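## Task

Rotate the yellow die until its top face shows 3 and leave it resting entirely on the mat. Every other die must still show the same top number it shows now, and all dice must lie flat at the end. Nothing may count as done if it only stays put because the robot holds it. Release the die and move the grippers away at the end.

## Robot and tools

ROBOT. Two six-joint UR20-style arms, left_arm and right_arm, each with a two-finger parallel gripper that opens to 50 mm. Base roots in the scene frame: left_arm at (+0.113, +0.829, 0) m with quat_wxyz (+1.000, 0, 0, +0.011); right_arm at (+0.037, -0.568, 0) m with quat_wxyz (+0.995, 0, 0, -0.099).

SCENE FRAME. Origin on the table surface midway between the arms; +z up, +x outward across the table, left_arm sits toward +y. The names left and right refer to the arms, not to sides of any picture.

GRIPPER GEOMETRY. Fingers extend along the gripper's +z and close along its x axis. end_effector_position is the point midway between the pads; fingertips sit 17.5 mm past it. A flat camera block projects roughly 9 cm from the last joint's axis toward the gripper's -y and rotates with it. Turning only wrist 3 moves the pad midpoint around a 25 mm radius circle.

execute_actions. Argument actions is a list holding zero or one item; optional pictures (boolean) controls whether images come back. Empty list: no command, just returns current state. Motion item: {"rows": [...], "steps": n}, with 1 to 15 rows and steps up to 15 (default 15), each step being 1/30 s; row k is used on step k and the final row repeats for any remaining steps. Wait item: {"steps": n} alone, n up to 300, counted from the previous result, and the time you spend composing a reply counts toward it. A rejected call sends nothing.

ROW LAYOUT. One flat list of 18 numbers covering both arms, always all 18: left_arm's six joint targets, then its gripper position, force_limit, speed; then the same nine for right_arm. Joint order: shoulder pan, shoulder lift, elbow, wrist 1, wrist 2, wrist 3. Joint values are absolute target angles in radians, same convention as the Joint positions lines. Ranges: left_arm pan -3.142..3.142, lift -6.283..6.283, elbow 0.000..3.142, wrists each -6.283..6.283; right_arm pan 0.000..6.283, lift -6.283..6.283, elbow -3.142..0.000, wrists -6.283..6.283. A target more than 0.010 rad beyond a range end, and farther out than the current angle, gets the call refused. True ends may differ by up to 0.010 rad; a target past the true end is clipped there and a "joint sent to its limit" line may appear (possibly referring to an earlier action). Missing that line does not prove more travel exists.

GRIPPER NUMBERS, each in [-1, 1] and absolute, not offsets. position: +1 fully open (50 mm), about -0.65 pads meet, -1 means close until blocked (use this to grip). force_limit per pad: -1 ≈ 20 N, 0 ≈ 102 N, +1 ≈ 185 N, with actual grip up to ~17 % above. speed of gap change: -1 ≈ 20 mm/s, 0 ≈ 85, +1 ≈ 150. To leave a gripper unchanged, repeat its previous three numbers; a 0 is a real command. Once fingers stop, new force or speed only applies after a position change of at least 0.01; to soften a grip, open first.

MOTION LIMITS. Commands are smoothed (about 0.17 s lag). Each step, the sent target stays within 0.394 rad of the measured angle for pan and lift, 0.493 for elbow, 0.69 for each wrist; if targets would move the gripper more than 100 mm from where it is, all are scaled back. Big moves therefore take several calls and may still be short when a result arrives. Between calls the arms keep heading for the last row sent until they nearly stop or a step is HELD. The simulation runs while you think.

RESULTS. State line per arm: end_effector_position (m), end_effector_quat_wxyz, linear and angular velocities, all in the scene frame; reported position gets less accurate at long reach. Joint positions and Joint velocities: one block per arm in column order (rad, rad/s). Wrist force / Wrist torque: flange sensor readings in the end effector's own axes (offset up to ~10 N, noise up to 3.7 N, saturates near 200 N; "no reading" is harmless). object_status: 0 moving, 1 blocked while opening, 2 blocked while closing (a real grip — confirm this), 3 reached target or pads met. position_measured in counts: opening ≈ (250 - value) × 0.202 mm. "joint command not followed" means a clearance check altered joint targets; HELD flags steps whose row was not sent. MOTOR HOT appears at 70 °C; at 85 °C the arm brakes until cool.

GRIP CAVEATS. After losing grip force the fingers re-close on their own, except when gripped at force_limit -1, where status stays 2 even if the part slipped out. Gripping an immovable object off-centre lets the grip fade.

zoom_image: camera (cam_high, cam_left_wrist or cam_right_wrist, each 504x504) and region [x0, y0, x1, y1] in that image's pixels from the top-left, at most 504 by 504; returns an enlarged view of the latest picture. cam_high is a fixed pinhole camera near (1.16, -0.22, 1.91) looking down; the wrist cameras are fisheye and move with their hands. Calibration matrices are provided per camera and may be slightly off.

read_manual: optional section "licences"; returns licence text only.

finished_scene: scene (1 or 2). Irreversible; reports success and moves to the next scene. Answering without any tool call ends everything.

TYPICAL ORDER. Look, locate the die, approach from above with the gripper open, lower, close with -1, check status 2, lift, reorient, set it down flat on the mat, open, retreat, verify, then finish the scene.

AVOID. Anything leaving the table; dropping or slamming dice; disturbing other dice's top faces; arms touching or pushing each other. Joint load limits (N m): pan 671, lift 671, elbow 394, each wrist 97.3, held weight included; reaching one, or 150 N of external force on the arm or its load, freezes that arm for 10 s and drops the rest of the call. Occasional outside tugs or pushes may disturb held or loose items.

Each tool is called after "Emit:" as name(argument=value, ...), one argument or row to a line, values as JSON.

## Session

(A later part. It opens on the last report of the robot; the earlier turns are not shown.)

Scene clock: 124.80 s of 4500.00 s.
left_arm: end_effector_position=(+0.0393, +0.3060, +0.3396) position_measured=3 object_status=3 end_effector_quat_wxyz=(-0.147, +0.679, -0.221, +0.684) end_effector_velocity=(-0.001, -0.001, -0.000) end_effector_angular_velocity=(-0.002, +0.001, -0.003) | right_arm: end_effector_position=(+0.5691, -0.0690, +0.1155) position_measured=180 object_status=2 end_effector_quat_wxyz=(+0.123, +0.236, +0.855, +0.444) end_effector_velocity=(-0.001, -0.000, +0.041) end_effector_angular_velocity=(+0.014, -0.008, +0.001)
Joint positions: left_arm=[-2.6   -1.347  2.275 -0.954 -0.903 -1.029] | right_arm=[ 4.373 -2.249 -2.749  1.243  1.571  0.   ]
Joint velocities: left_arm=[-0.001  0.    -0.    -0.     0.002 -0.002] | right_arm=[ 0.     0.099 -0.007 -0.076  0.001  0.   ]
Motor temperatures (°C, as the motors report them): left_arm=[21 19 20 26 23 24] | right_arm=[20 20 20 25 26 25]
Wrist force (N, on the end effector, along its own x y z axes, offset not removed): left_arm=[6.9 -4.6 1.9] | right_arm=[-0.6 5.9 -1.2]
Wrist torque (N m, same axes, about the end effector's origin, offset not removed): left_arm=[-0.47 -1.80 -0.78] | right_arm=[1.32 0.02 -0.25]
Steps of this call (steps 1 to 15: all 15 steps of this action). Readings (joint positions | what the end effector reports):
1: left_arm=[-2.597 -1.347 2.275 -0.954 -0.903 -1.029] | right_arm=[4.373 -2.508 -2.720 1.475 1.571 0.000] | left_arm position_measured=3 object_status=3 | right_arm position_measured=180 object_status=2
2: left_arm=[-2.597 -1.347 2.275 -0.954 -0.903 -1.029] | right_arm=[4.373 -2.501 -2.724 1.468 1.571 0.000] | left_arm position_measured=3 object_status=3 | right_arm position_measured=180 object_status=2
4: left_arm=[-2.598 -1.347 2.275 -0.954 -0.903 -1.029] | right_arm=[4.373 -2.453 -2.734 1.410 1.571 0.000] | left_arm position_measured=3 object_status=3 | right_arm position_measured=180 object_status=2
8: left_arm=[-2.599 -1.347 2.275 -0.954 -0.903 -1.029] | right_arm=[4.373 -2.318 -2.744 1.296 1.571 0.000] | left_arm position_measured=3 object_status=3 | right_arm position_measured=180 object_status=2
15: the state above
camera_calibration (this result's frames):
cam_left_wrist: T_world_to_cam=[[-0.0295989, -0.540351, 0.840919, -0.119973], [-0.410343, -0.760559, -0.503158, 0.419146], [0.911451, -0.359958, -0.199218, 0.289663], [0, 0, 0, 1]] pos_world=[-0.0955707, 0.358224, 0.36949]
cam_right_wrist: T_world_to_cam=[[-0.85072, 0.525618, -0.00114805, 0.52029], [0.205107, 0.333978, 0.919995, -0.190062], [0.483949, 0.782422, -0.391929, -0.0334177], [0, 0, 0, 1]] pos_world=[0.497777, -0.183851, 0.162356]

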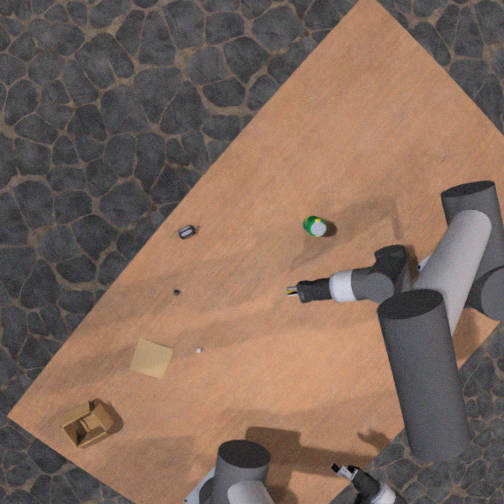

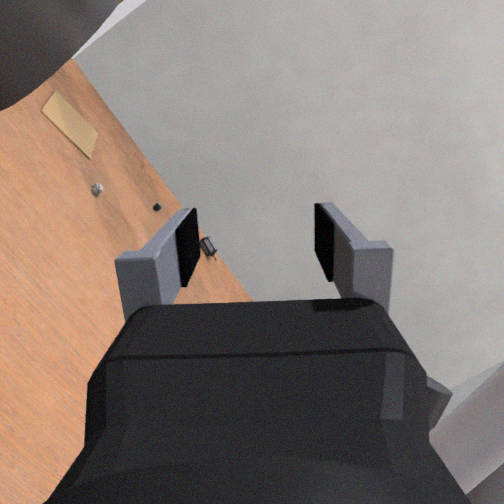

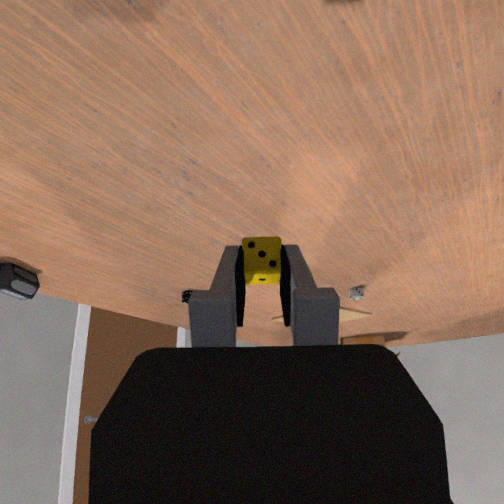

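Emit:
execute_actions(
  actions=[
    {"rows":[[-2.6,-1.347,2.275,-0.954,-0.903,-1.029,1,0,0,4.42,-1.95,-2.35,0.4,1.571,1.5,-1,-0.4,-0.3]],"steps":15},
  ],
  pictures=false,
)

Emit:
execute_actions(
  actions=[
    {"steps":10},
  ],
  pictures=false,
)

Emit:
execute_actions(
  actions=[
    {"rows":[[-2.6,-1.347,2.275,-0.954,-0.903,-1.029,1,0,0,4.4651,-2.15,-1.92,-0.03,1.571,3.1416,-1,-0.4,-0.3]],"steps":15},
  ],
  pictures=false,
)

Emit:
execute_actions(
  actions=[
    {"steps":15},
  ],
  pictures=false,
)

Emit:
execute_actions(
  actions=[
    {"rows":[[-2.6,-1.347,2.275,-0.954,-0.903,-1.029,1,0,0,4.4651,-2.2708,-1.9223,0.0916,1.571,3.1416,-1,-0.4,-0.3]],"steps":15},
  ],
  pictures=false,
)

Emit:
execute_actions(
  actions=[
    {"steps":25},
  ],
)

Scene clock: 133.63 s of 4500.00 s.
left_arm: end_effector_position=(+0.0392, +0.3060, +0.3396) position_measured=3 object_status=3 end_effector_quat_wxyz=(-0.146, +0.679, -0.221, +0.684) end_effector_velocity=(-0.000, +0.000, -0.000) end_effector_angular_velocity=(-0.001, +0.001, +0.001) | right_arm: end_effector_position=(+0.6372, +0.1405, +0.1911) position_measured=180 object_status=2 end_effector_quat_wxyz=(-0.039, +0.505, +0.749, +0.428) end_effector_velocity=(+0.103, +0.425, +0.262) end_effector_angular_velocity=(+0.623, +1.877, -1.510)
Joint positions: left_arm=[-2.6   -1.347  2.275 -0.954 -0.903 -1.029] | right_arm=[ 4.409 -2.02  -2.452  0.648  1.571  0.685]
Joint velocities: left_arm=[-0.     0.    -0.    -0.001 -0.001 -0.   ] | right_arm=[ 0.072  0.454  0.644 -1.456 -0.     2.507]
Motor temperatures (°C, as the motors report them): left_arm=[21 19 20 26 23 24] | right_arm=[20 20 20 25 26 25]
Wrist force (N, on the end effector, along its own x y z axes, offset not removed): left_arm=[4.8 -1.4 -0.7] | right_arm=[2.4 5.0 -1.1]
Wrist torque (N m, same axes, about the end effector's origin, offset not removed): left_arm=[0.07 -1.33 -0.76] | right_arm=[0.89 -0.35 -0.42]
Steps of this call (steps 1 to 30: the robot went on to your last target; steps 31 to 90: nothing new was sent; then 5.33 s passed at rest; steps 91 to 105: all 15 steps of this action). Readings (joint positions | what the end effector reports):
91: left_arm=[-2.600 -1.347 2.275 -0.954 -0.903 -1.029] | right_arm=[4.373 -2.236 -2.749 1.233 1.571 0.000] | left_arm position_measured=3 object_status=3 | right_arm position_measured=180 object_status=2
92: left_arm=[-2.600 -1.347 2.275 -0.954 -0.903 -1.029] | right_arm=[4.375 -2.230 -2.743 1.226 1.571 0.007] | left_arm position_measured=3 object_status=3 | right_arm position_measured=180 object_status=2
94: left_arm=[-2.600 -1.347 2.275 -0.954 -0.903 -1.029] | right_arm=[4.380 -2.198 -2.701 1.169 1.571 0.064] | left_arm position_measured=3 object_status=3 | right_arm position_measured=180 object_status=2
98: left_arm=[-2.600 -1.347 2.275 -0.954 -0.903 -1.029] | right_arm=[4.391 -2.134 -2.611 0.998 1.571 0.236] | left_arm position_measured=3 object_status=3 | right_arm position_measured=180 object_status=2
105: the state above

Scene clock: 133.97 s of 4500.00 s.
left_arm: end_effector_position=(+0.0392, +0.3060, +0.3396) position_measured=3 object_status=3 end_effector_quat_wxyz=(-0.146, +0.679, -0.221, +0.684) end_effector_velocity=(+0.001, -0.000, +0.000) end_effector_angular_velocity=(+0.000, -0.000, +0.000) | right_arm: end_effector_position=(+0.6507, +0.2040, +0.2368) position_measured=180 object_status=2 end_effector_quat_wxyz=(-0.176, +0.747, +0.533, +0.357) end_effector_velocity=(+0.012, +0.041, +0.037) end_effector_angular_velocity=(+0.209, +0.489, -0.490)
Joint positions: left_arm=[-2.6   -1.347  2.275 -0.954 -0.903 -1.029] | right_arm=[ 4.419 -1.955 -2.358  0.419  1.571  1.409]
Joint velocities: left_arm=[ 0.001 -0.    -0.     0.001  0.001  0.   ] | right_arm=[ 0.006  0.04   0.059 -0.146 -0.     0.726]
Motor temperatures (°C, as the motors report them): left_arm=[21 19 20 26 23 24] | right_arm=[20 20 20 25 26 25]
Wrist force (N, on the end effector, along its own x y z axes, offset not removed): left_arm=[2.0 4.5 -0.3] | right_arm=[1.7 5.2 -3.0]
Wrist torque (N m, same axes, about the end effector's origin, offset not removed): left_arm=[1.25 -0.69 -0.70] | right_arm=[1.09 -0.26 -0.39]
Steps of this call (steps 1 to 10: the robot went on to your last target). Readings (joint positions | what the end effector reports):
1: left_arm=[-2.600 -1.347 2.275 -0.954 -0.903 -1.029] | right_arm=[4.411 -2.006 -2.430 0.599 1.571 0.773] | left_arm position_measured=3 object_status=3 | right_arm position_measured=180 object_status=2
2: left_arm=[-2.600 -1.347 2.275 -0.954 -0.903 -1.029] | right_arm=[4.413 -1.993 -2.412 0.555 1.571 0.866] | left_arm position_measured=3 object_status=3 | right_arm position_measured=180 object_status=2
4: left_arm=[-2.600 -1.347 2.275 -0.954 -0.903 -1.029] | right_arm=[4.416 -1.975 -2.387 0.491 1.571 1.062] | left_arm position_measured=3 object_status=3 | right_arm position_measured=180 object_status=2
8: left_arm=[-2.600 -1.347 2.275 -0.954 -0.903 -1.029] | right_arm=[4.419 -1.959 -2.363 0.432 1.571 1.344] | left_arm position_measured=3 object_status=3 | right_arm position_measured=180 object_status=2
10: the state above

Scene clock: 134.47 s of 4500.00 s.
left_arm: end_effector_position=(+0.0392, +0.3060, +0.3396) position_measured=3 object_status=3 end_effector_quat_wxyz=(-0.146, +0.679, -0.221, +0.684) end_effector_velocity=(+0.001, -0.000, -0.000) end_effector_angular_velocity=(-0.001, +0.001, +0.003) | right_arm: end_effector_position=(+0.7222, +0.4182, +0.1971) position_measured=180 object_status=2 end_effector_quat_wxyz=(-0.242, +0.910, +0.257, +0.217) end_effector_velocity=(+0.170, +0.465, -0.060) end_effector_angular_velocity=(+0.390, +1.540, -1.920)
Joint positions: left_arm=[-2.6   -1.347  2.275 -0.954 -0.903 -1.029] | right_arm=[ 4.454 -2.102 -2.033  0.085  1.571  2.133]
Joint velocities: left_arm=[ 0.002 -0.     0.    -0.001 -0.    -0.   ] | right_arm=[ 0.073 -0.324  0.739 -0.744  0.001  2.527]
Motor temperatures (°C, as the motors report them): left_arm=[21 19 20 26 23 24] | right_arm=[20 20 20 25 26 25]
Wrist force (N, on the end effector, along its own x y z axes, offset not removed): left_arm=[0.9 4.9 6.0] | right_arm=[5.7 6.7 -4.5]
Wrist torque (N m, same axes, about the end effector's origin, offset not removed): left_arm=[1.53 -0.36 -0.70] | right_arm=[1.30 -0.99 -0.60]
Steps of this call (steps 1 to 15: all 15 steps of this action). Readings (joint positions | what the end effector reports):
1: left_arm=[-2.600 -1.347 2.275 -0.954 -0.903 -1.029] | right_arm=[4.420 -1.954 -2.355 0.414 1.571 1.431] | left_arm position_measured=3 object_status=3 | right_arm position_measured=180 object_status=2
2: left_arm=[-2.600 -1.347 2.275 -0.954 -0.903 -1.029] | right_arm=[4.422 -1.959 -2.347 0.404 1.571 1.454] | left_arm position_measured=3 object_status=3 | right_arm position_measured=180 object_status=2
4: left_arm=[-2.600 -1.347 2.275 -0.954 -0.903 -1.029] | right_arm=[4.427 -1.981 -2.303 0.357 1.571 1.523] | left_arm position_measured=3 object_status=3 | right_arm position_measured=180 object_status=2
8: left_arm=[-2.600 -1.347 2.275 -0.954 -0.903 -1.029] | right_arm=[4.437 -2.025 -2.206 0.260 1.571 1.690] | left_arm position_measured=3 object_status=3 | right_arm position_measured=180 object_status=2
15: the state above

Scene clock: 134.97 s of 4500.00 s.
left_arm: end_effector_position=(+0.0392, +0.3060, +0.3396) position_measured=3 object_status=3 end_effector_quat_wxyz=(-0.146, +0.679, -0.221, +0.684) end_effector_velocity=(+0.000, +0.001, +0.000) end_effector_angular_velocity=(+0.001, -0.000, +0.002) | right_arm: end_effector_position=(+0.7616, +0.4828, +0.1922) position_measured=180 object_status=2 end_effector_quat_wxyz=(-0.293, +0.934, -0.193, +0.073) end_effector_velocity=(+0.010, +0.007, +0.001) end_effector_angular_velocity=(+0.073, +0.166, -0.257)
Joint positions: left_arm=[-2.6   -1.347  2.275 -0.954 -0.903 -1.029] | right_arm=[ 4.465 -2.149 -1.922 -0.028  1.571  3.102]
Joint velocities: left_arm=[ 0.    -0.     0.     0.001 -0.002  0.   ] | right_arm=[ 0.001 -0.006  0.018 -0.018 -0.001  0.315]
Motor temperatures (°C, as the motors report them): left_arm=[21 19 20 26 23 24] | right_arm=[20 20 20 25 26 25]
Wrist force (N, on the end effector, along its own x y z axes, offset not removed): left_arm=[3.4 1.2 -0.1] | right_arm=[-1.5 0.5 1.5]
Wrist torque (N m, same axes, about the end effector's origin, offset not removed): left_arm=[0.60 -1.00 -0.49] | right_arm=[0.35 0.32 -0.33]
Steps of this call (steps 1 to 15: the robot went on to your last target). Readings (joint positions | what the end effector reports):
1: left_arm=[-2.600 -1.347 2.275 -0.954 -0.903 -1.029] | right_arm=[4.457 -2.112 -2.009 0.060 1.571 2.222] | left_arm position_measured=3 object_status=3 | right_arm position_measured=180 object_status=2
2: left_arm=[-2.600 -1.347 2.275 -0.954 -0.903 -1.029] | right_arm=[4.459 -2.121 -1.989 0.040 1.571 2.316] | left_arm position_measured=3 object_status=3 | right_arm position_measured=180 object_status=2
4: left_arm=[-2.600 -1.347 2.275 -0.954 -0.903 -1.029] | right_arm=[4.461 -2.133 -1.961 0.011 1.571 2.513] | left_arm position_measured=3 object_status=3 | right_arm position_measured=180 object_status=2
8: left_arm=[-2.600 -1.347 2.275 -0.954 -0.903 -1.029] | right_arm=[4.464 -2.144 -1.934 -0.016 1.571 2.884] | left_arm position_measured=3 object_status=3 | right_arm position_measured=180 object_status=2
15: the state above

Scene clock: 135.47 s of 4500.00 s.
left_arm: end_effector_position=(+0.0392, +0.3060, +0.3396) position_measured=3 object_status=3 end_effector_quat_wxyz=(-0.146, +0.679, -0.221, +0.684) end_effector_velocity=(-0.001, -0.000, -0.001) end_effector_angular_velocity=(-0.001, +0.001, -0.002) | right_arm: end_effector_position=(+0.7664, +0.4911, +0.0839) position_measured=180 object_status=2 end_effector_quat_wxyz=(-0.293, +0.930, -0.211, +0.067) end_effector_velocity=(+0.001, +0.001, -0.029) end_effector_angular_velocity=(+0.003, +0.002, -0.006)
Joint positions: left_arm=[-2.6   -1.347  2.275 -0.954 -0.903 -1.029] | right_arm=[ 4.465 -2.267 -1.922  0.087  1.571  3.141]
Joint velocities: left_arm=[-0.002  0.     0.    -0.002  0.     0.   ] | right_arm=[ 0.    -0.032 -0.     0.034 -0.001  0.006]
Motor temperatures (°C, as the motors report them): left_arm=[21 19 20 26 23 24] | right_arm=[20 20 20 25 26 25]
Wrist force (N, on the end effector, along its own x y z axes, offset not removed): left_arm=[1.4 -1.5 3.0] | right_arm=[3.5 0.4 -4.2]
Wrist torque (N m, same axes, about the end effector's origin, offset not removed): left_arm=[0.06 -0.66 -0.47] | right_arm=[0.07 -0.75 -0.50]
Steps of this call (steps 1 to 15: all 15 steps of this action). Readings (joint positions | what the end effector reports):
1: left_arm=[-2.600 -1.347 2.275 -0.954 -0.903 -1.029] | right_arm=[4.465 -2.150 -1.922 -0.028 1.571 3.111] | left_arm position_measured=3 object_status=3 | right_arm position_measured=180 object_status=2
2: left_arm=[-2.600 -1.347 2.275 -0.954 -0.903 -1.029] | right_arm=[4.465 -2.156 -1.921 -0.021 1.571 3.118] | left_arm position_measured=3 object_status=3 | right_arm position_measured=180 object_status=2
4: left_arm=[-2.600 -1.347 2.275 -0.954 -0.903 -1.029] | right_arm=[4.465 -2.192 -1.922 0.014 1.571 3.127] | left_arm position_measured=3 object_status=3 | right_arm position_measured=180 object_status=2
8: left_arm=[-2.600 -1.347 2.275 -0.954 -0.903 -1.029] | right_arm=[4.465 -2.244 -1.922 0.064 1.571 3.136] | left_arm position_measured=3 object_status=3 | right_arm position_measured=180 object_status=2
15: the state above

Scene clock: 136.30 s of 4500.00 s.
left_arm: end_effector_position=(+0.0392, +0.3060, +0.3396) position_measured=3 object_status=3 end_effector_quat_wxyz=(-0.146, +0.679, -0.221, +0.684) end_effector_velocity=(-0.001, +0.000, -0.000) end_effector_angular_velocity=(+0.000, -0.000, -0.001) | right_arm: end_effector_position=(+0.7664, +0.4912, +0.0801) position_measured=180 object_status=2 end_effector_quat_wxyz=(-0.293, +0.930, -0.211, +0.066) end_effector_velocity=(-0.000, +0.000, +0.000) end_effector_angular_velocity=(+0.001, +0.001, +0.000)
Joint positions: left_arm=[-2.6   -1.347  2.275 -0.954 -0.903 -1.029] | right_arm=[ 4.465 -2.271 -1.922  0.092  1.571  3.142]
Joint velocities: left_arm=[-0.001  0.     0.    -0.    -0.001  0.   ] | right_arm=[-0.     0.     0.     0.     0.001  0.   ]
Motor temperatures (°C, as the motors report them): left_arm=[21 19 20 26 23 24] | right_arm=[20 20 20 25 26 25]
Wrist force (N, on the end effector, along its own x y z axes, offset not removed): left_arm=[2.7 8.0 0.0] | right_arm=[-1.3 0.1 0.2]
Wrist torque (N m, same axes, about the end effector's origin, offset not removed): left_arm=[2.18 -0.82 -0.67] | right_arm=[0.28 0.20 -0.32]
Steps of this call (steps 1 to 15: the robot went on to your last target; steps 16 to 25: nothing new was sent). Readings (joint positions | what the end effector reports):
1: left_arm=[-2.600 -1.347 2.275 -0.954 -0.903 -1.029] | right_arm=[4.465 -2.268 -1.922 0.088 1.571 3.141] | left_arm position_measured=3 object_status=3 | right_arm position_measured=180 object_status=2
2: left_arm=[-2.600 -1.347 2.275 -0.954 -0.903 -1.029] | right_arm=[4.465 -2.268 -1.922 0.089 1.571 3.141] | left_arm position_measured=3 object_status=3 | right_arm position_measured=180 object_status=2
4: left_arm=[-2.600 -1.347 2.275 -0.954 -0.903 -1.029] | right_arm=[4.465 -2.269 -1.922 0.090 1.571 3.141] | left_arm position_measured=3 object_status=3 | right_arm position_measured=180 object_status=2
8: left_arm=[-2.600 -1.347 2.275 -0.954 -0.903 -1.029] | right_arm=[4.465 -2.270 -1.922 0.091 1.571 3.142] | left_arm position_measured=3 object_status=3 | right_arm position_measured=180 object_status=2
25: the state above
All arms were judged still, so your last target was given up. Only a new action makes them travel on or press farther. Fingers that are still opening or closing keep moving.
camera_calibration (this result's frames):
cam_left_wrist: T_world_to_cam=[[-0.0296297, -0.54033, 0.840931, -0.119992], [-0.410444, -0.760525, -0.503128, 0.419122], [0.911404, -0.360063, -0.199241, 0.289764], [0, 0, 0, 1]] pos_world=[-0.0956216, 0.358251, 0.36951]
cam_right_wrist: T_world_to_cam=[[0.902432, -0.430581, -0.0147157, -0.479257], [-0.40168, -0.828527, -0.390123, 0.755971], [0.155787, 0.35797, -0.920645, -0.0787726], [0, 0, 0, 1]] pos_world=[0.748427, 0.448182, 0.215347]

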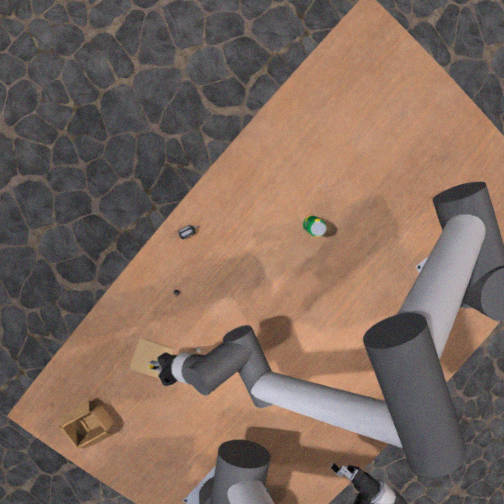

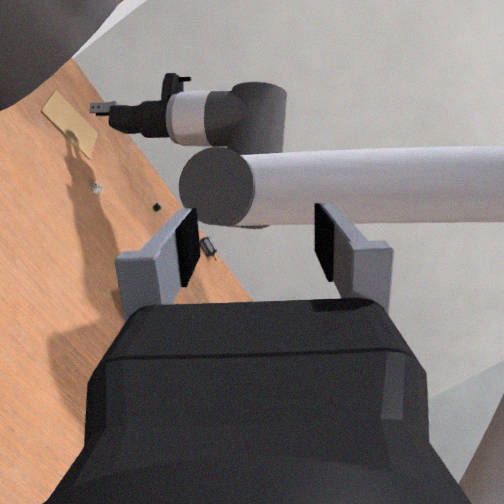

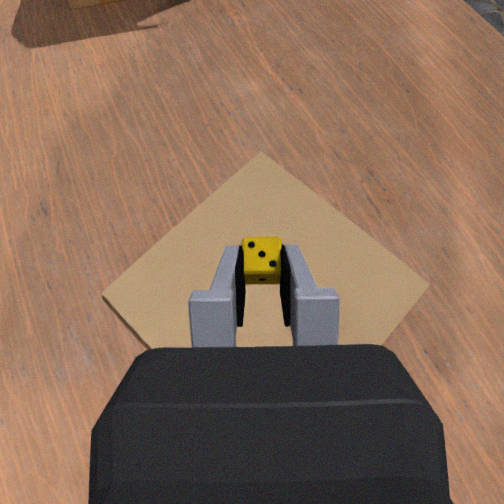

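Emit:
execute_actions(
  actions=[
    {"rows":[[-2.6,-1.347,2.275,-0.954,-0.903,-1.029,1,0,0,4.4651,-2.3253,-1.9223,0.1461,1.571,3.1416,-1,-0.4,-0.3]],"steps":15},
  ],
  pictures=false,
)

Emit:
execute_actions(
  actions=[
    {"rows":[[-2.6,-1.347,2.275,-0.954,-0.903,-1.029,1,0,0,4.4651,-2.3285,-1.9223,0.1493,1.571,3.1416,-1,-0.4,-0.3]],"steps":15},
  ],
  pictures=false,
)

Emit:
execute_actions(
  actions=[
    {"rows":[[-2.6,-1.347,2.275,-0.954,-0.903,-1.029,1,0,0,4.4651,-2.3305,-1.9223,0.1513,1.571,3.1416,-1,-0.4,-0.3]],"steps":15},
  ],
  pictures=false,
)

Scene clock: 145.00 s of 4500.00 s.
left_arm: end_effector_position=(+0.0392, +0.3060, +0.3396) position_measured=3 object_status=3 end_effector_quat_wxyz=(-0.146, +0.679, -0.221, +0.684) end_effector_velocity=(-0.001, +0.001, -0.000) end_effector_angular_velocity=(-0.002, +0.000, -0.001) | right_arm: end_effector_position=(+0.7665, +0.4912, +0.0315) position_measured=180 object_status=2 end_effector_quat_wxyz=(-0.293, +0.930, -0.211, +0.066) end_effector_velocity=(+0.000, -0.000, -0.011) end_effector_angular_velocity=(+0.000, -0.001, +0.001)
Joint positions: left_arm=[-2.6   -1.347  2.275 -0.954 -0.903 -1.029] | right_arm=[ 4.465 -2.324 -1.922  0.144  1.571  3.142]
Joint velocities: left_arm=[-0.002  0.     0.    -0.    -0.001 -0.002] | right_arm=[-0.    -0.013 -0.     0.013 -0.    -0.001]
Motor temperatures (°C, as the motors report them): left_arm=[21 19 20 26 23 24] | right_arm=[20 20 20 25 26 25]
Wrist force (N, on the end effector, along its own x y z axes, offset not removed): left_arm=[5.0 1.2 1.8] | right_arm=[-0.6 1.4 -2.7]
Wrist torque (N m, same axes, about the end effector's origin, offset not removed): left_arm=[0.65 -1.33 -0.64] | right_arm=[0.22 0.26 -0.30]
Steps of this call (steps 1 to 90: nothing new was sent; then 5.20 s passed at rest; steps 91 to 105: all 15 steps of this action). Readings (joint positions | what the end effector reports):
91: left_arm=[-2.600 -1.347 2.275 -0.954 -0.903 -1.029] | right_arm=[4.465 -2.271 -1.922 0.092 1.571 3.142] | left_arm position_measured=3 object_status=3 | right_arm position_measured=180 object_status=2
92: left_arm=[-2.600 -1.347 2.275 -0.954 -0.903 -1.029] | right_arm=[4.465 -2.277 -1.922 0.098 1.571 3.142] | left_arm position_measured=3 object_status=3 | right_arm position_measured=180 object_status=2
94: left_arm=[-2.600 -1.347 2.275 -0.954 -0.903 -1.029] | right_arm=[4.465 -2.295 -1.922 0.116 1.571 3.142] | left_arm position_measured=3 object_status=3 | right_arm position_measured=180 object_status=2
98: left_arm=[-2.600 -1.347 2.275 -0.954 -0.903 -1.029] | right_arm=[4.465 -2.315 -1.922 0.136 1.571 3.142] | left_arm position_measured=3 object_status=3 | right_arm position_measured=180 object_status=2
105: the state above

Scene clock: 145.50 s of 4500.00 s.
left_arm: end_effector_position=(+0.0392, +0.3060, +0.3396) position_measured=3 object_status=3 end_effector_quat_wxyz=(-0.146, +0.679, -0.221, +0.684) end_effector_velocity=(-0.001, -0.000, +0.000) end_effector_angular_velocity=(+0.001, -0.001, -0.001) | right_arm: end_effector_position=(+0.7664, +0.4912, +0.0273) position_measured=180 object_status=2 end_effector_quat_wxyz=(-0.293, +0.930, -0.211, +0.066) end_effector_velocity=(-0.000, +0.000, -0.000) end_effector_angular_velocity=(+0.000, +0.000, +0.001)
Joint positions: left_arm=[-2.6   -1.347  2.275 -0.954 -0.903 -1.029] | right_arm=[ 4.465 -2.328 -1.922  0.149  1.571  3.142]
Joint velocities: left_arm=[-0.001  0.    -0.     0.001  0.     0.   ] | right_arm=[ 0.    -0.001  0.     0.001  0.001 -0.   ]
Motor temperatures (°C, as the motors report them): left_arm=[21 19 20 26 23 24] | right_arm=[20 20 20 25 26 25]
Wrist force (N, on the end effector, along its own x y z axes, offset not removed): left_arm=[4.5 5.9 -1.6] | right_arm=[-1.2 2.3 -7.1]
Wrist torque (N m, same axes, about the end effector's origin, offset not removed): left_arm=[1.61 -1.36 -0.57] | right_arm=[0.40 0.10 -0.41]
Steps of this call (steps 1 to 15: all 15 steps of this action). Readings (joint positions | what the end effector reports):
1: left_arm=[-2.600 -1.347 2.275 -0.954 -0.903 -1.029] | right_arm=[4.465 -2.324 -1.922 0.145 1.571 3.142] | left_arm position_measured=3 object_status=3 | right_arm position_measured=180 object_status=2
2: left_arm=[-2.600 -1.347 2.275 -0.954 -0.903 -1.029] | right_arm=[4.465 -2.325 -1.922 0.146 1.571 3.142] | left_arm position_measured=3 object_status=3 | right_arm position_measured=180 object_status=2
4: left_arm=[-2.600 -1.347 2.275 -0.954 -0.903 -1.029] | right_arm=[4.465 -2.326 -1.922 0.147 1.571 3.142] | left_arm position_measured=3 object_status=3 | right_arm position_measured=180 object_status=2
8: left_arm=[-2.600 -1.347 2.275 -0.954 -0.903 -1.029] | right_arm=[4.465 -2.328 -1.922 0.149 1.571 3.142] | left_arm position_measured=3 object_status=3 | right_arm position_measured=180 object_status=2
15: the state above

Scene clock: 146.00 s of 4500.00 s.
left_arm: end_effector_position=(+0.0392, +0.3060, +0.3396) position_measured=3 object_status=3 end_effector_quat_wxyz=(-0.146, +0.679, -0.221, +0.684) end_effector_velocity=(-0.000, -0.000, +0.000) end_effector_angular_velocity=(+0.002, -0.001, -0.001) | right_arm: end_effector_position=(+0.7664, +0.4911, +0.0254) position_measured=180 object_status=2 end_effector_quat_wxyz=(-0.293, +0.930, -0.211, +0.066) end_effector_velocity=(-0.000, -0.000, -0.001) end_effector_angular_velocity=(-0.001, +0.001, -0.001)
Joint positions: left_arm=[-2.6   -1.347  2.275 -0.954 -0.903 -1.029] | right_arm=[ 4.465 -2.33  -1.922  0.151  1.571  3.142]
Joint velocities: left_arm=[-0.     0.    -0.     0.001  0.     0.001] | right_arm=[ 0.    -0.001 -0.    -0.    -0.     0.001]
Motor temperatures (°C, as the motors report them): left_arm=[21 19 20 26 23 24] | right_arm=[20 20 20 25 26 25]
Wrist force (N, on the end effector, along its own x y z axes, offset not removed): left_arm=[1.3 -0.6 0.8] | right_arm=[3.1 0.8 -1.1]
Wrist torque (N m, same axes, about the end effector's origin, offset not removed): left_arm=[0.08 -0.56 -0.50] | right_arm=[0.19 -0.74 -0.67]
Steps of this call (steps 1 to 15: all 15 steps of this action). Readings (joint positions | what the end effector reports):
1: left_arm=[-2.600 -1.347 2.275 -0.954 -0.903 -1.029] | right_arm=[4.465 -2.328 -1.922 0.149 1.571 3.142] | left_arm position_measured=3 object_status=3 | right_arm position_measured=180 object_status=2
2: left_arm=[-2.600 -1.347 2.275 -0.954 -0.903 -1.029] | right_arm=[4.465 -2.329 -1.922 0.150 1.571 3.142] | left_arm position_measured=3 object_status=3 | right_arm position_measured=180 object_status=2
4: left_arm=[-2.600 -1.347 2.275 -0.954 -0.903 -1.029] | right_arm=[4.465 -2.329 -1.922 0.150 1.571 3.142] | left_arm position_measured=3 object_status=3 | right_arm position_measured=180 object_status=2
8: left_arm=[-2.600 -1.347 2.275 -0.954 -0.903 -1.029] | right_arm=[4.465 -2.330 -1.922 0.151 1.571 3.142] | left_arm position_measured=3 object_status=3 | right_arm position_measured=180 object_status=2
15: the state above

Emit:
execute_actions(
  actions=[
    {"rows":[[-2.6,-1.347,2.275,-0.954,-0.903,-1.029,1,0,0,4.4651,-2.3322,-1.9223,0.153,1.571,3.1416,-1,-0.4,-0.3]],"steps":15},
  ],
  pictures=false,
)

Emit:
execute_actions(
  actions=[
    {"rows":[[-2.6,-1.347,2.275,-0.954,-0.903,-1.029,1,0,0,4.4651,-2.3338,-1.9223,0.1546,1.571,3.1416,-1,-0.4,-0.3]],"steps":15},
  ],
)

Scene clock: 151.77 s of 4500.00 s.
left_arm: end_effector_position=(+0.0392, +0.3060, +0.3396) position_measured=3 object_status=3 end_effector_quat_wxyz=(-0.146, +0.679, -0.221, +0.684) end_effector_velocity=(-0.000, +0.001, -0.000) end_effector_angular_velocity=(-0.000, +0.001, +0.002) | right_arm: end_effector_position=(+0.7664, +0.4911, +0.0239) position_measured=180 object_status=2 end_effector_quat_wxyz=(-0.293, +0.930, -0.211, +0.066) end_effector_velocity=(+0.000, -0.000, -0.001) end_effector_angular_velocity=(-0.000, -0.000, -0.001)
Joint positions: left_arm=[-2.6   -1.347  2.275 -0.954 -0.903 -1.029] | right_arm=[ 4.465 -2.332 -1.922  0.153  1.571  3.142]
Joint velocities: left_arm=[-0.001 -0.     0.    -0.001 -0.003  0.001] | right_arm=[ 0.    -0.001 -0.     0.001 -0.001  0.   ]
Motor temperatures (°C, as the motors report them): left_arm=[21 19 20 26 23 24] | right_arm=[20 20 20 25 26 25]
Wrist force (N, on the end effector, along its own x y z axes, offset not removed): left_arm=[-1.7 -0.3 -2.1] | right_arm=[-2.6 -4.6 -11.3]
Wrist torque (N m, same axes, about the end effector's origin, offset not removed): left_arm=[0.27 -0.21 -0.49] | right_arm=[0.25 0.49 -0.38]
Steps of this call (steps 1 to 15: the robot went on to your last target; steps 16 to 90: nothing new was sent; then 2.27 s passed at rest; steps 91 to 105: all 15 steps of this action). Readings (joint positions | what the end effector reports):
91: left_arm=[-2.600 -1.347 2.275 -0.954 -0.903 -1.029] | right_arm=[4.465 -2.331 -1.922 0.151 1.571 3.142] | left_arm position_measured=3 object_status=3 | right_arm position_measured=180 object_status=2
92: left_arm=[-2.600 -1.347 2.275 -0.954 -0.903 -1.029] | right_arm=[4.465 -2.331 -1.922 0.152 1.571 3.142] | left_arm position_measured=3 object_status=3 | right_arm position_measured=180 object_status=2
94: left_arm=[-2.600 -1.347 2.275 -0.954 -0.903 -1.029] | right_arm=[4.465 -2.331 -1.922 0.152 1.571 3.142] | left_arm position_measured=3 object_status=3 | right_arm position_measured=180 object_status=2
98: left_arm=[-2.600 -1.347 2.275 -0.954 -0.903 -1.029] | right_arm=[4.465 -2.332 -1.922 0.153 1.571 3.142] | left_arm position_measured=3 object_status=3 | right_arm position_measured=180 object_status=2
105: the state above

Scene clock: 152.27 s of 4500.00 s.
left_arm: end_effector_position=(+0.0392, +0.3060, +0.3396) position_measured=3 object_status=3 end_effector_quat_wxyz=(-0.146, +0.679, -0.221, +0.684) end_effector_velocity=(+0.000, -0.000, -0.000) end_effector_angular_velocity=(+0.000, -0.001, -0.001) | right_arm: end_effector_position=(+0.7664, +0.4911, +0.0226) position_measured=180 object_status=2 end_effector_quat_wxyz=(-0.293, +0.930, -0.211, +0.067) end_effector_velocity=(-0.000, -0.000, -0.001) end_effector_angular_velocity=(-0.001, -0.001, +0.001)
Joint positions: left_arm=[-2.6   -1.347  2.275 -0.954 -0.903 -1.029] | right_arm=[ 4.465 -2.334 -1.922  0.155  1.571  3.142]
Joint velocities: left_arm=[ 0.     0.    -0.     0.     0.001 -0.   ] | right_arm=[ 0.    -0.    -0.     0.    -0.    -0.001]
Motor temperatures (°C, as the motors report them): left_arm=[21 19 20 26 23 24] | right_arm=[20 20 20 25 26 25]
Wrist force (N, on the end effector, along its own x y z axes, offset not removed): left_arm=[5.7 1.3 0.4] | right_arm=[0.1 -15.7 -51.8]
Wrist torque (N m, same axes, about the end effector's origin, offset not removed): left_arm=[0.74 -1.44 -0.64] | right_arm=[0.26 -0.22 -0.30]
Steps of this call (steps 1 to 15: all 15 steps of this action). Readings (joint positions | what the end effector reports):
1: left_arm=[-2.600 -1.347 2.275 -0.954 -0.903 -1.029] | right_arm=[4.465 -2.332 -1.922 0.153 1.571 3.142] | left_arm position_measured=3 object_status=3 | right_arm position_measured=180 object_status=2
2: left_arm=[-2.600 -1.347 2.275 -0.954 -0.903 -1.029] | right_arm=[4.465 -2.332 -1.922 0.153 1.571 3.142] | left_arm position_measured=3 object_status=3 | right_arm position_measured=180 object_status=2
4: left_arm=[-2.600 -1.347 2.275 -0.954 -0.903 -1.029] | right_arm=[4.465 -2.333 -1.922 0.154 1.571 3.142] | left_arm position_measured=3 object_status=3 | right_arm position_measured=180 object_status=2
8: left_arm=[-2.600 -1.347 2.275 -0.954 -0.903 -1.029] | right_arm=[4.465 -2.333 -1.922 0.154 1.571 3.142] | left_arm position_measured=3 object_status=3 | right_arm position_measured=180 object_status=2
15: the state above
camera_calibration (this result's frames):
cam_left_wrist: T_world_to_cam=[[-0.0296266, -0.54033, 0.840931, -0.119991], [-0.41044, -0.760527, -0.503128, 0.419124], [0.911406, -0.360058, -0.199241, 0.289763], [0, 0, 0, 1]] pos_world=[-0.0956218, 0.358252, 0.36951]
cam_right_wrist: T_world_to_cam=[[0.902435, -0.430574, -0.0147159, -0.480103], [-0.401637, -0.828445, -0.390341, 0.733413], [0.155879, 0.358168, -0.920553, -0.131866], [0, 0, 0, 1]] pos_world=[0.748383, 0.448103, 0.157826]

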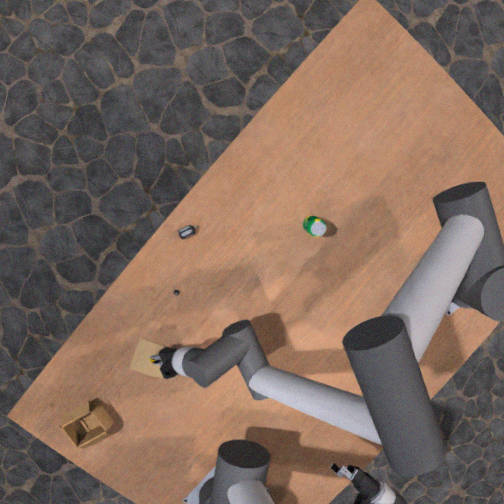

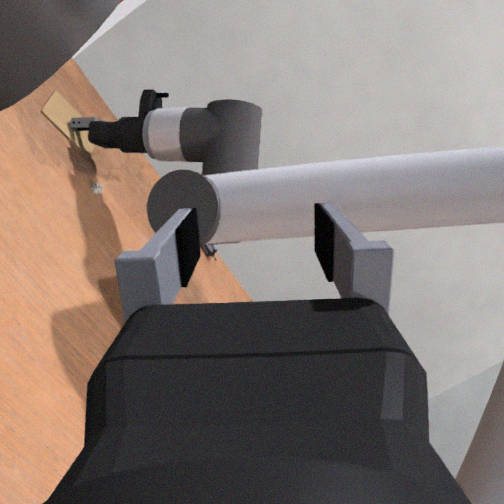

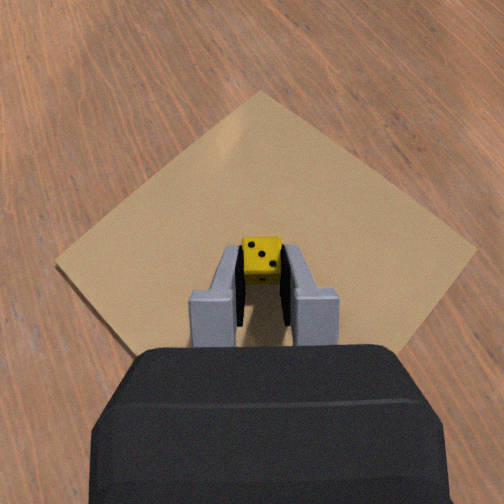

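Emit:
execute_actions(
  actions=[
    {"rows":[[-2.6,-1.347,2.275,-0.954,-0.903,-1.029,1,0,0,4.4651,-2.3312,-1.9223,0.152,1.571,3.1416,-1,-0.4,-0.3]],"steps":10},
  ],
  pictures=false,
)

Emit:
execute_actions(
  actions=[
    {"rows":[[-2.6,-1.347,2.275,-0.954,-0.903,-1.029,1,0,0,4.4651,-2.3312,-1.9223,0.152,1.571,3.1416,1,-0.4,0]],"steps":15},
  ],
  pictures=false,
)

Emit:
execute_actions(
  actions=[
    {"rows":[[-2.6,-1.347,2.275,-0.954,-0.903,-1.029,1,0,0,4.4651,-2.2,-1.9223,0.02,1.571,3.1416,1,-0.4,0]],"steps":15},
  ],
  pictures=false,
)

Emit:
execute_actions(
  actions=[
    {"steps":20},
  ],
)

Scene clock: 163.73 s of 4500.00 s.
left_arm: end_effector_position=(+0.0392, +0.3060, +0.3396) position_measured=3 object_status=3 end_effector_quat_wxyz=(-0.146, +0.679, -0.221, +0.684) end_effector_velocity=(-0.001, -0.001, +0.000) end_effector_angular_velocity=(+0.001, -0.001, -0.004) | right_arm: end_effector_position=(+0.7663, +0.4909, +0.0238) position_measured=180 object_status=2 end_effector_quat_wxyz=(-0.293, +0.930, -0.211, +0.066) end_effector_velocity=(-0.000, +0.000, +0.002) end_effector_angular_velocity=(+0.000, -0.001, +0.001)
Joint positions: left_arm=[-2.6   -1.347  2.275 -0.954 -0.903 -1.029] | right_arm=[ 4.465 -2.332 -1.922  0.152  1.571  3.142]
Joint velocities: left_arm=[-0.002  0.    -0.     0.001  0.002  0.   ] | right_arm=[ 0.     0.002  0.    -0.002  0.    -0.001]
Motor temperatures (°C, as the motors report them): left_arm=[21 19 20 26 23 24] | right_arm=[20 20 20 25 26 25]
Wrist force (N, on the end effector, along its own x y z axes, offset not removed): left_arm=[2.0 2.3 1.1] | right_arm=[-1.3 -5.0 -14.5]
Wrist torque (N m, same axes, about the end effector's origin, offset not removed): left_arm=[0.84 -0.74 -0.48] | right_arm=[1.21 0.21 -0.35]
Steps of this call (steps 1 to 15: the robot went on to your last target; steps 16 to 90: nothing new was sent; then 8.13 s passed at rest; steps 91 to 100: all 10 steps of this action). Readings (joint positions | what the end effector reports):
91: left_arm=[-2.600 -1.347 2.275 -0.954 -0.903 -1.029] | right_arm=[4.465 -2.334 -1.922 0.155 1.571 3.142] | left_arm position_measured=3 object_status=3 | right_arm position_measured=180 object_status=2
92: left_arm=[-2.600 -1.347 2.275 -0.954 -0.903 -1.029] | right_arm=[4.465 -2.334 -1.922 0.154 1.571 3.142] | left_arm position_measured=3 object_status=3 | right_arm position_measured=180 object_status=2
94: left_arm=[-2.600 -1.347 2.275 -0.954 -0.903 -1.029] | right_arm=[4.465 -2.333 -1.922 0.153 1.571 3.142] | left_arm position_measured=3 object_status=3 | right_arm position_measured=180 object_status=2
98: left_arm=[-2.600 -1.347 2.275 -0.954 -0.903 -1.029] | right_arm=[4.465 -2.332 -1.922 0.152 1.571 3.142] | left_arm position_measured=3 object_status=3 | right_arm position_measured=180 object_status=2
100: the state above

Scene clock: 164.23 s of 4500.00 s.
left_arm: end_effector_position=(+0.0392, +0.3060, +0.3396) position_measured=3 object_status=3 end_effector_quat_wxyz=(-0.146, +0.679, -0.221, +0.684) end_effector_velocity=(-0.001, +0.001, -0.000) end_effector_angular_velocity=(+0.001, +0.001, +0.001) | right_arm: end_effector_position=(+0.7664, +0.4910, +0.0244) position_measured=3 object_status=0 end_effector_quat_wxyz=(-0.293, +0.930, -0.211, +0.066) end_effector_velocity=(+0.001, -0.000, -0.000) end_effector_angular_velocity=(-0.001, -0.001, -0.001)
Joint positions: left_arm=[-2.6   -1.347  2.275 -0.954 -0.903 -1.029] | right_arm=[ 4.465 -2.331 -1.922  0.152  1.571  3.142]
Joint velocities: left_arm=[-0.001  0.    -0.    -0.001 -0.002  0.001] | right_arm=[-0.    -0.    -0.    -0.    -0.001 -0.   ]
Motor temperatures (°C, as the motors report them): left_arm=[21 19 20 26 23 24] | right_arm=[20 20 20 25 26 25]
Wrist force (N, on the end effector, along its own x y z axes, offset not removed): left_arm=[2.3 -0.5 -0.2] | right_arm=[-0.2 3.0 -6.6]
Wrist torque (N m, same axes, about the end effector's origin, offset not removed): left_arm=[0.24 -0.77 -0.57] | right_arm=[0.89 0.07 -0.34]
Steps of this call (steps 1 to 15: all 15 steps of this action). Readings (joint positions | what the end effector reports):
1: left_arm=[-2.600 -1.347 2.275 -0.954 -0.903 -1.029] | right_arm=[4.465 -2.332 -1.922 0.152 1.571 3.142] | left_arm position_measured=3 object_status=3 | right_arm position_measured=172 object_status=0
2: left_arm=[-2.600 -1.347 2.275 -0.954 -0.903 -1.029] | right_arm=[4.465 -2.332 -1.922 0.152 1.571 3.142] | left_arm position_measured=3 object_status=3 | right_arm position_measured=158 object_status=0
4: left_arm=[-2.600 -1.347 2.275 -0.954 -0.903 -1.029] | right_arm=[4.465 -2.332 -1.922 0.152 1.571 3.142] | left_arm position_measured=3 object_status=3 | right_arm position_measured=130 object_status=0
8: left_arm=[-2.600 -1.347 2.275 -0.954 -0.903 -1.029] | right_arm=[4.465 -2.332 -1.922 0.152 1.571 3.142] | left_arm position_measured=3 object_status=3 | right_arm position_measured=74 object_status=0
15: the state above

Scene clock: 164.73 s of 4500.00 s.
left_arm: end_effector_position=(+0.0392, +0.3060, +0.3396) position_measured=3 object_status=3 end_effector_quat_wxyz=(-0.146, +0.679, -0.221, +0.684) end_effector_velocity=(-0.000, +0.000, +0.000) end_effector_angular_velocity=(+0.001, -0.001, +0.000) | right_arm: end_effector_position=(+0.7648, +0.4877, +0.1404) position_measured=3 object_status=3 end_effector_quat_wxyz=(-0.293, +0.930, -0.211, +0.066) end_effector_velocity=(-0.001, -0.003, +0.034) end_effector_angular_velocity=(-0.001, +0.000, -0.001)
Joint positions: left_arm=[-2.6   -1.347  2.275 -0.954 -0.903 -1.029] | right_arm=[ 4.465 -2.205 -1.922  0.025  1.571  3.142]
Joint velocities: left_arm=[-0.001  0.    -0.     0.001 -0.001  0.001] | right_arm=[-0.     0.038  0.    -0.039 -0.001  0.001]
Motor temperatures (°C, as the motors report them): left_arm=[21 19 20 26 23 24] | right_arm=[20 20 20 25 26 25]
Wrist force (N, on the end effector, along its own x y z axes, offset not removed): left_arm=[1.3 0.6 -0.1] | right_arm=[2.2 3.7 -4.1]
Wrist torque (N m, same axes, about the end effector's origin, offset not removed): left_arm=[0.68 -0.47 -0.60] | right_arm=[0.79 -0.48 -0.47]
Steps of this call (steps 1 to 15: all 15 steps of this action). Readings (joint positions | what the end effector reports):
1: left_arm=[-2.600 -1.347 2.275 -0.954 -0.903 -1.029] | right_arm=[4.465 -2.331 -1.922 0.152 1.571 3.142] | left_arm position_measured=3 object_status=3 | right_arm position_measured=3 object_status=0
2: left_arm=[-2.600 -1.347 2.275 -0.954 -0.903 -1.029] | right_arm=[4.465 -2.325 -1.922 0.144 1.571 3.142] | left_arm position_measured=3 object_status=3 | right_arm position_measured=3 object_status=0
4: left_arm=[-2.600 -1.347 2.275 -0.954 -0.903 -1.029] | right_arm=[4.465 -2.288 -1.922 0.108 1.571 3.142] | left_arm position_measured=3 object_status=3 | right_arm position_measured=3 object_status=0
8: left_arm=[-2.600 -1.347 2.275 -0.954 -0.903 -1.029] | right_arm=[4.465 -2.231 -1.922 0.052 1.571 3.142] | left_arm position_measured=3 object_status=3 | right_arm position_measured=3 object_status=3
15: the state above

Scene clock: 165.40 s of 4500.00 s.
left_arm: end_effector_position=(+0.0392, +0.3060, +0.3396) position_measured=3 object_status=3 end_effector_quat_wxyz=(-0.146, +0.679, -0.221, +0.684) end_effector_velocity=(+0.000, +0.000, +0.000) end_effector_angular_velocity=(+0.000, -0.000, +0.001) | right_arm: end_effector_position=(+0.7646, +0.4872, +0.1445) position_measured=3 object_status=3 end_effector_quat_wxyz=(-0.293, +0.930, -0.211, +0.066) end_effector_velocity=(+0.000, +0.000, +0.002) end_effector_angular_velocity=(+0.001, -0.001, -0.000)
Joint positions: left_arm=[-2.6   -1.347  2.275 -0.954 -0.903 -1.029] | right_arm=[ 4.465 -2.2   -1.922  0.02   1.571  3.142]
Joint velocities: left_arm=[ 0.    -0.    -0.     0.    -0.001 -0.   ] | right_arm=[-0.     0.001  0.     0.    -0.001 -0.   ]
Motor temperatures (°C, as the motors report them): left_arm=[21 19 20 26 23 24] | right_arm=[20 20 20 25 26 25]
Wrist force (N, on the end effector, along its own x y z axes, offset not removed): left_arm=[4.4 2.0 1.0] | right_arm=[1.2 1.7 -2.4]
Wrist torque (N m, same axes, about the end effector's origin, offset not removed): left_arm=[0.74 -1.06 -0.66] | right_arm=[0.33 -0.20 -0.47]
Steps of this call (steps 1 to 15: the robot went on to your last target; steps 16 to 20: nothing new was sent). Readings (joint positions | what the end effector reports):
1: left_arm=[-2.600 -1.347 2.275 -0.954 -0.903 -1.029] | right_arm=[4.465 -2.204 -1.922 0.024 1.571 3.142] | left_arm position_measured=3 object_status=3 | right_arm position_measured=3 object_status=3
2: left_arm=[-2.600 -1.347 2.275 -0.954 -0.903 -1.029] | right_arm=[4.465 -2.203 -1.922 0.023 1.571 3.142] | left_arm position_measured=3 object_status=3 | right_arm position_measured=3 object_status=3
4: left_arm=[-2.600 -1.347 2.275 -0.954 -0.903 -1.029] | right_arm=[4.465 -2.202 -1.922 0.022 1.571 3.142] | left_arm position_measured=3 object_status=3 | right_arm position_measured=3 object_status=3
8: left_arm=[-2.600 -1.347 2.275 -0.954 -0.903 -1.029] | right_arm=[4.465 -2.201 -1.922 0.021 1.571 3.142] | left_arm position_measured=3 object_status=3 | right_arm position_measured=3 object_status=3
20: the state above
All arms were judged still, so your last target was given up. Only a new action makes them travel on or press farther. Fingers that are still opening or closing keep moving.
camera_calibration (this result's frames):
cam_left_wrist: T_world_to_cam=[[-0.0296264, -0.54033, 0.840931, -0.119991], [-0.41044, -0.760527, -0.503128, 0.419124], [0.911406, -0.360058, -0.199241, 0.289763], [0, 0, 0, 1]] pos_world=[-0.0956217, 0.358252, 0.36951]
cam_right_wrist: T_world_to_cam=[[0.902421, -0.430604, -0.0147173, -0.478299], [-0.401833, -0.82882, -0.389343, 0.777259], [0.155455, 0.357265, -0.920975, -0.0171115], [0, 0, 0, 1]] pos_world=[0.746615, 0.444363, 0.279822]

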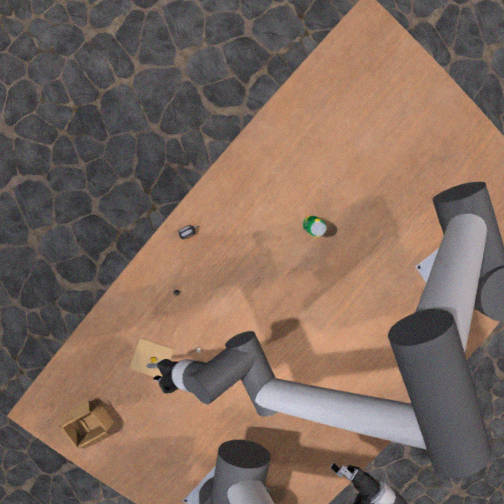

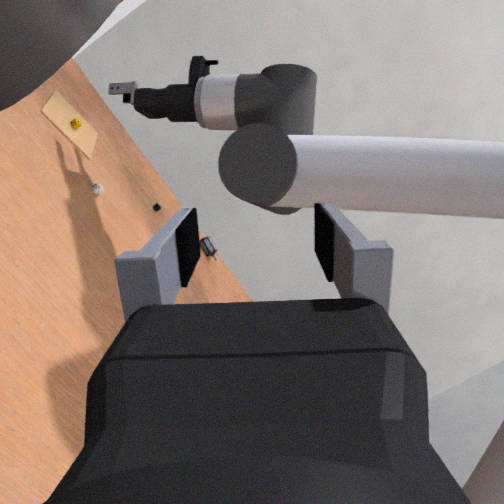

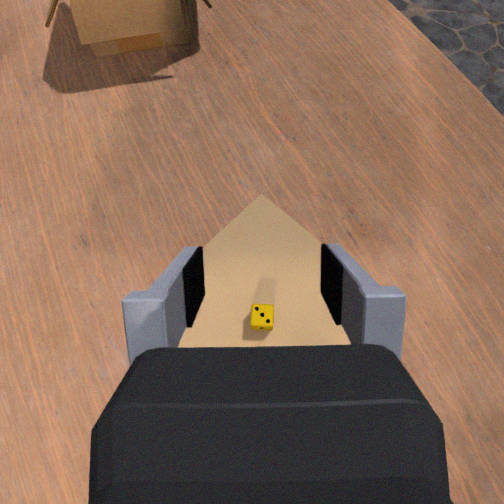

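Emit:
finished_scene(
  scene=2,
)

The scene is finished: the task was done.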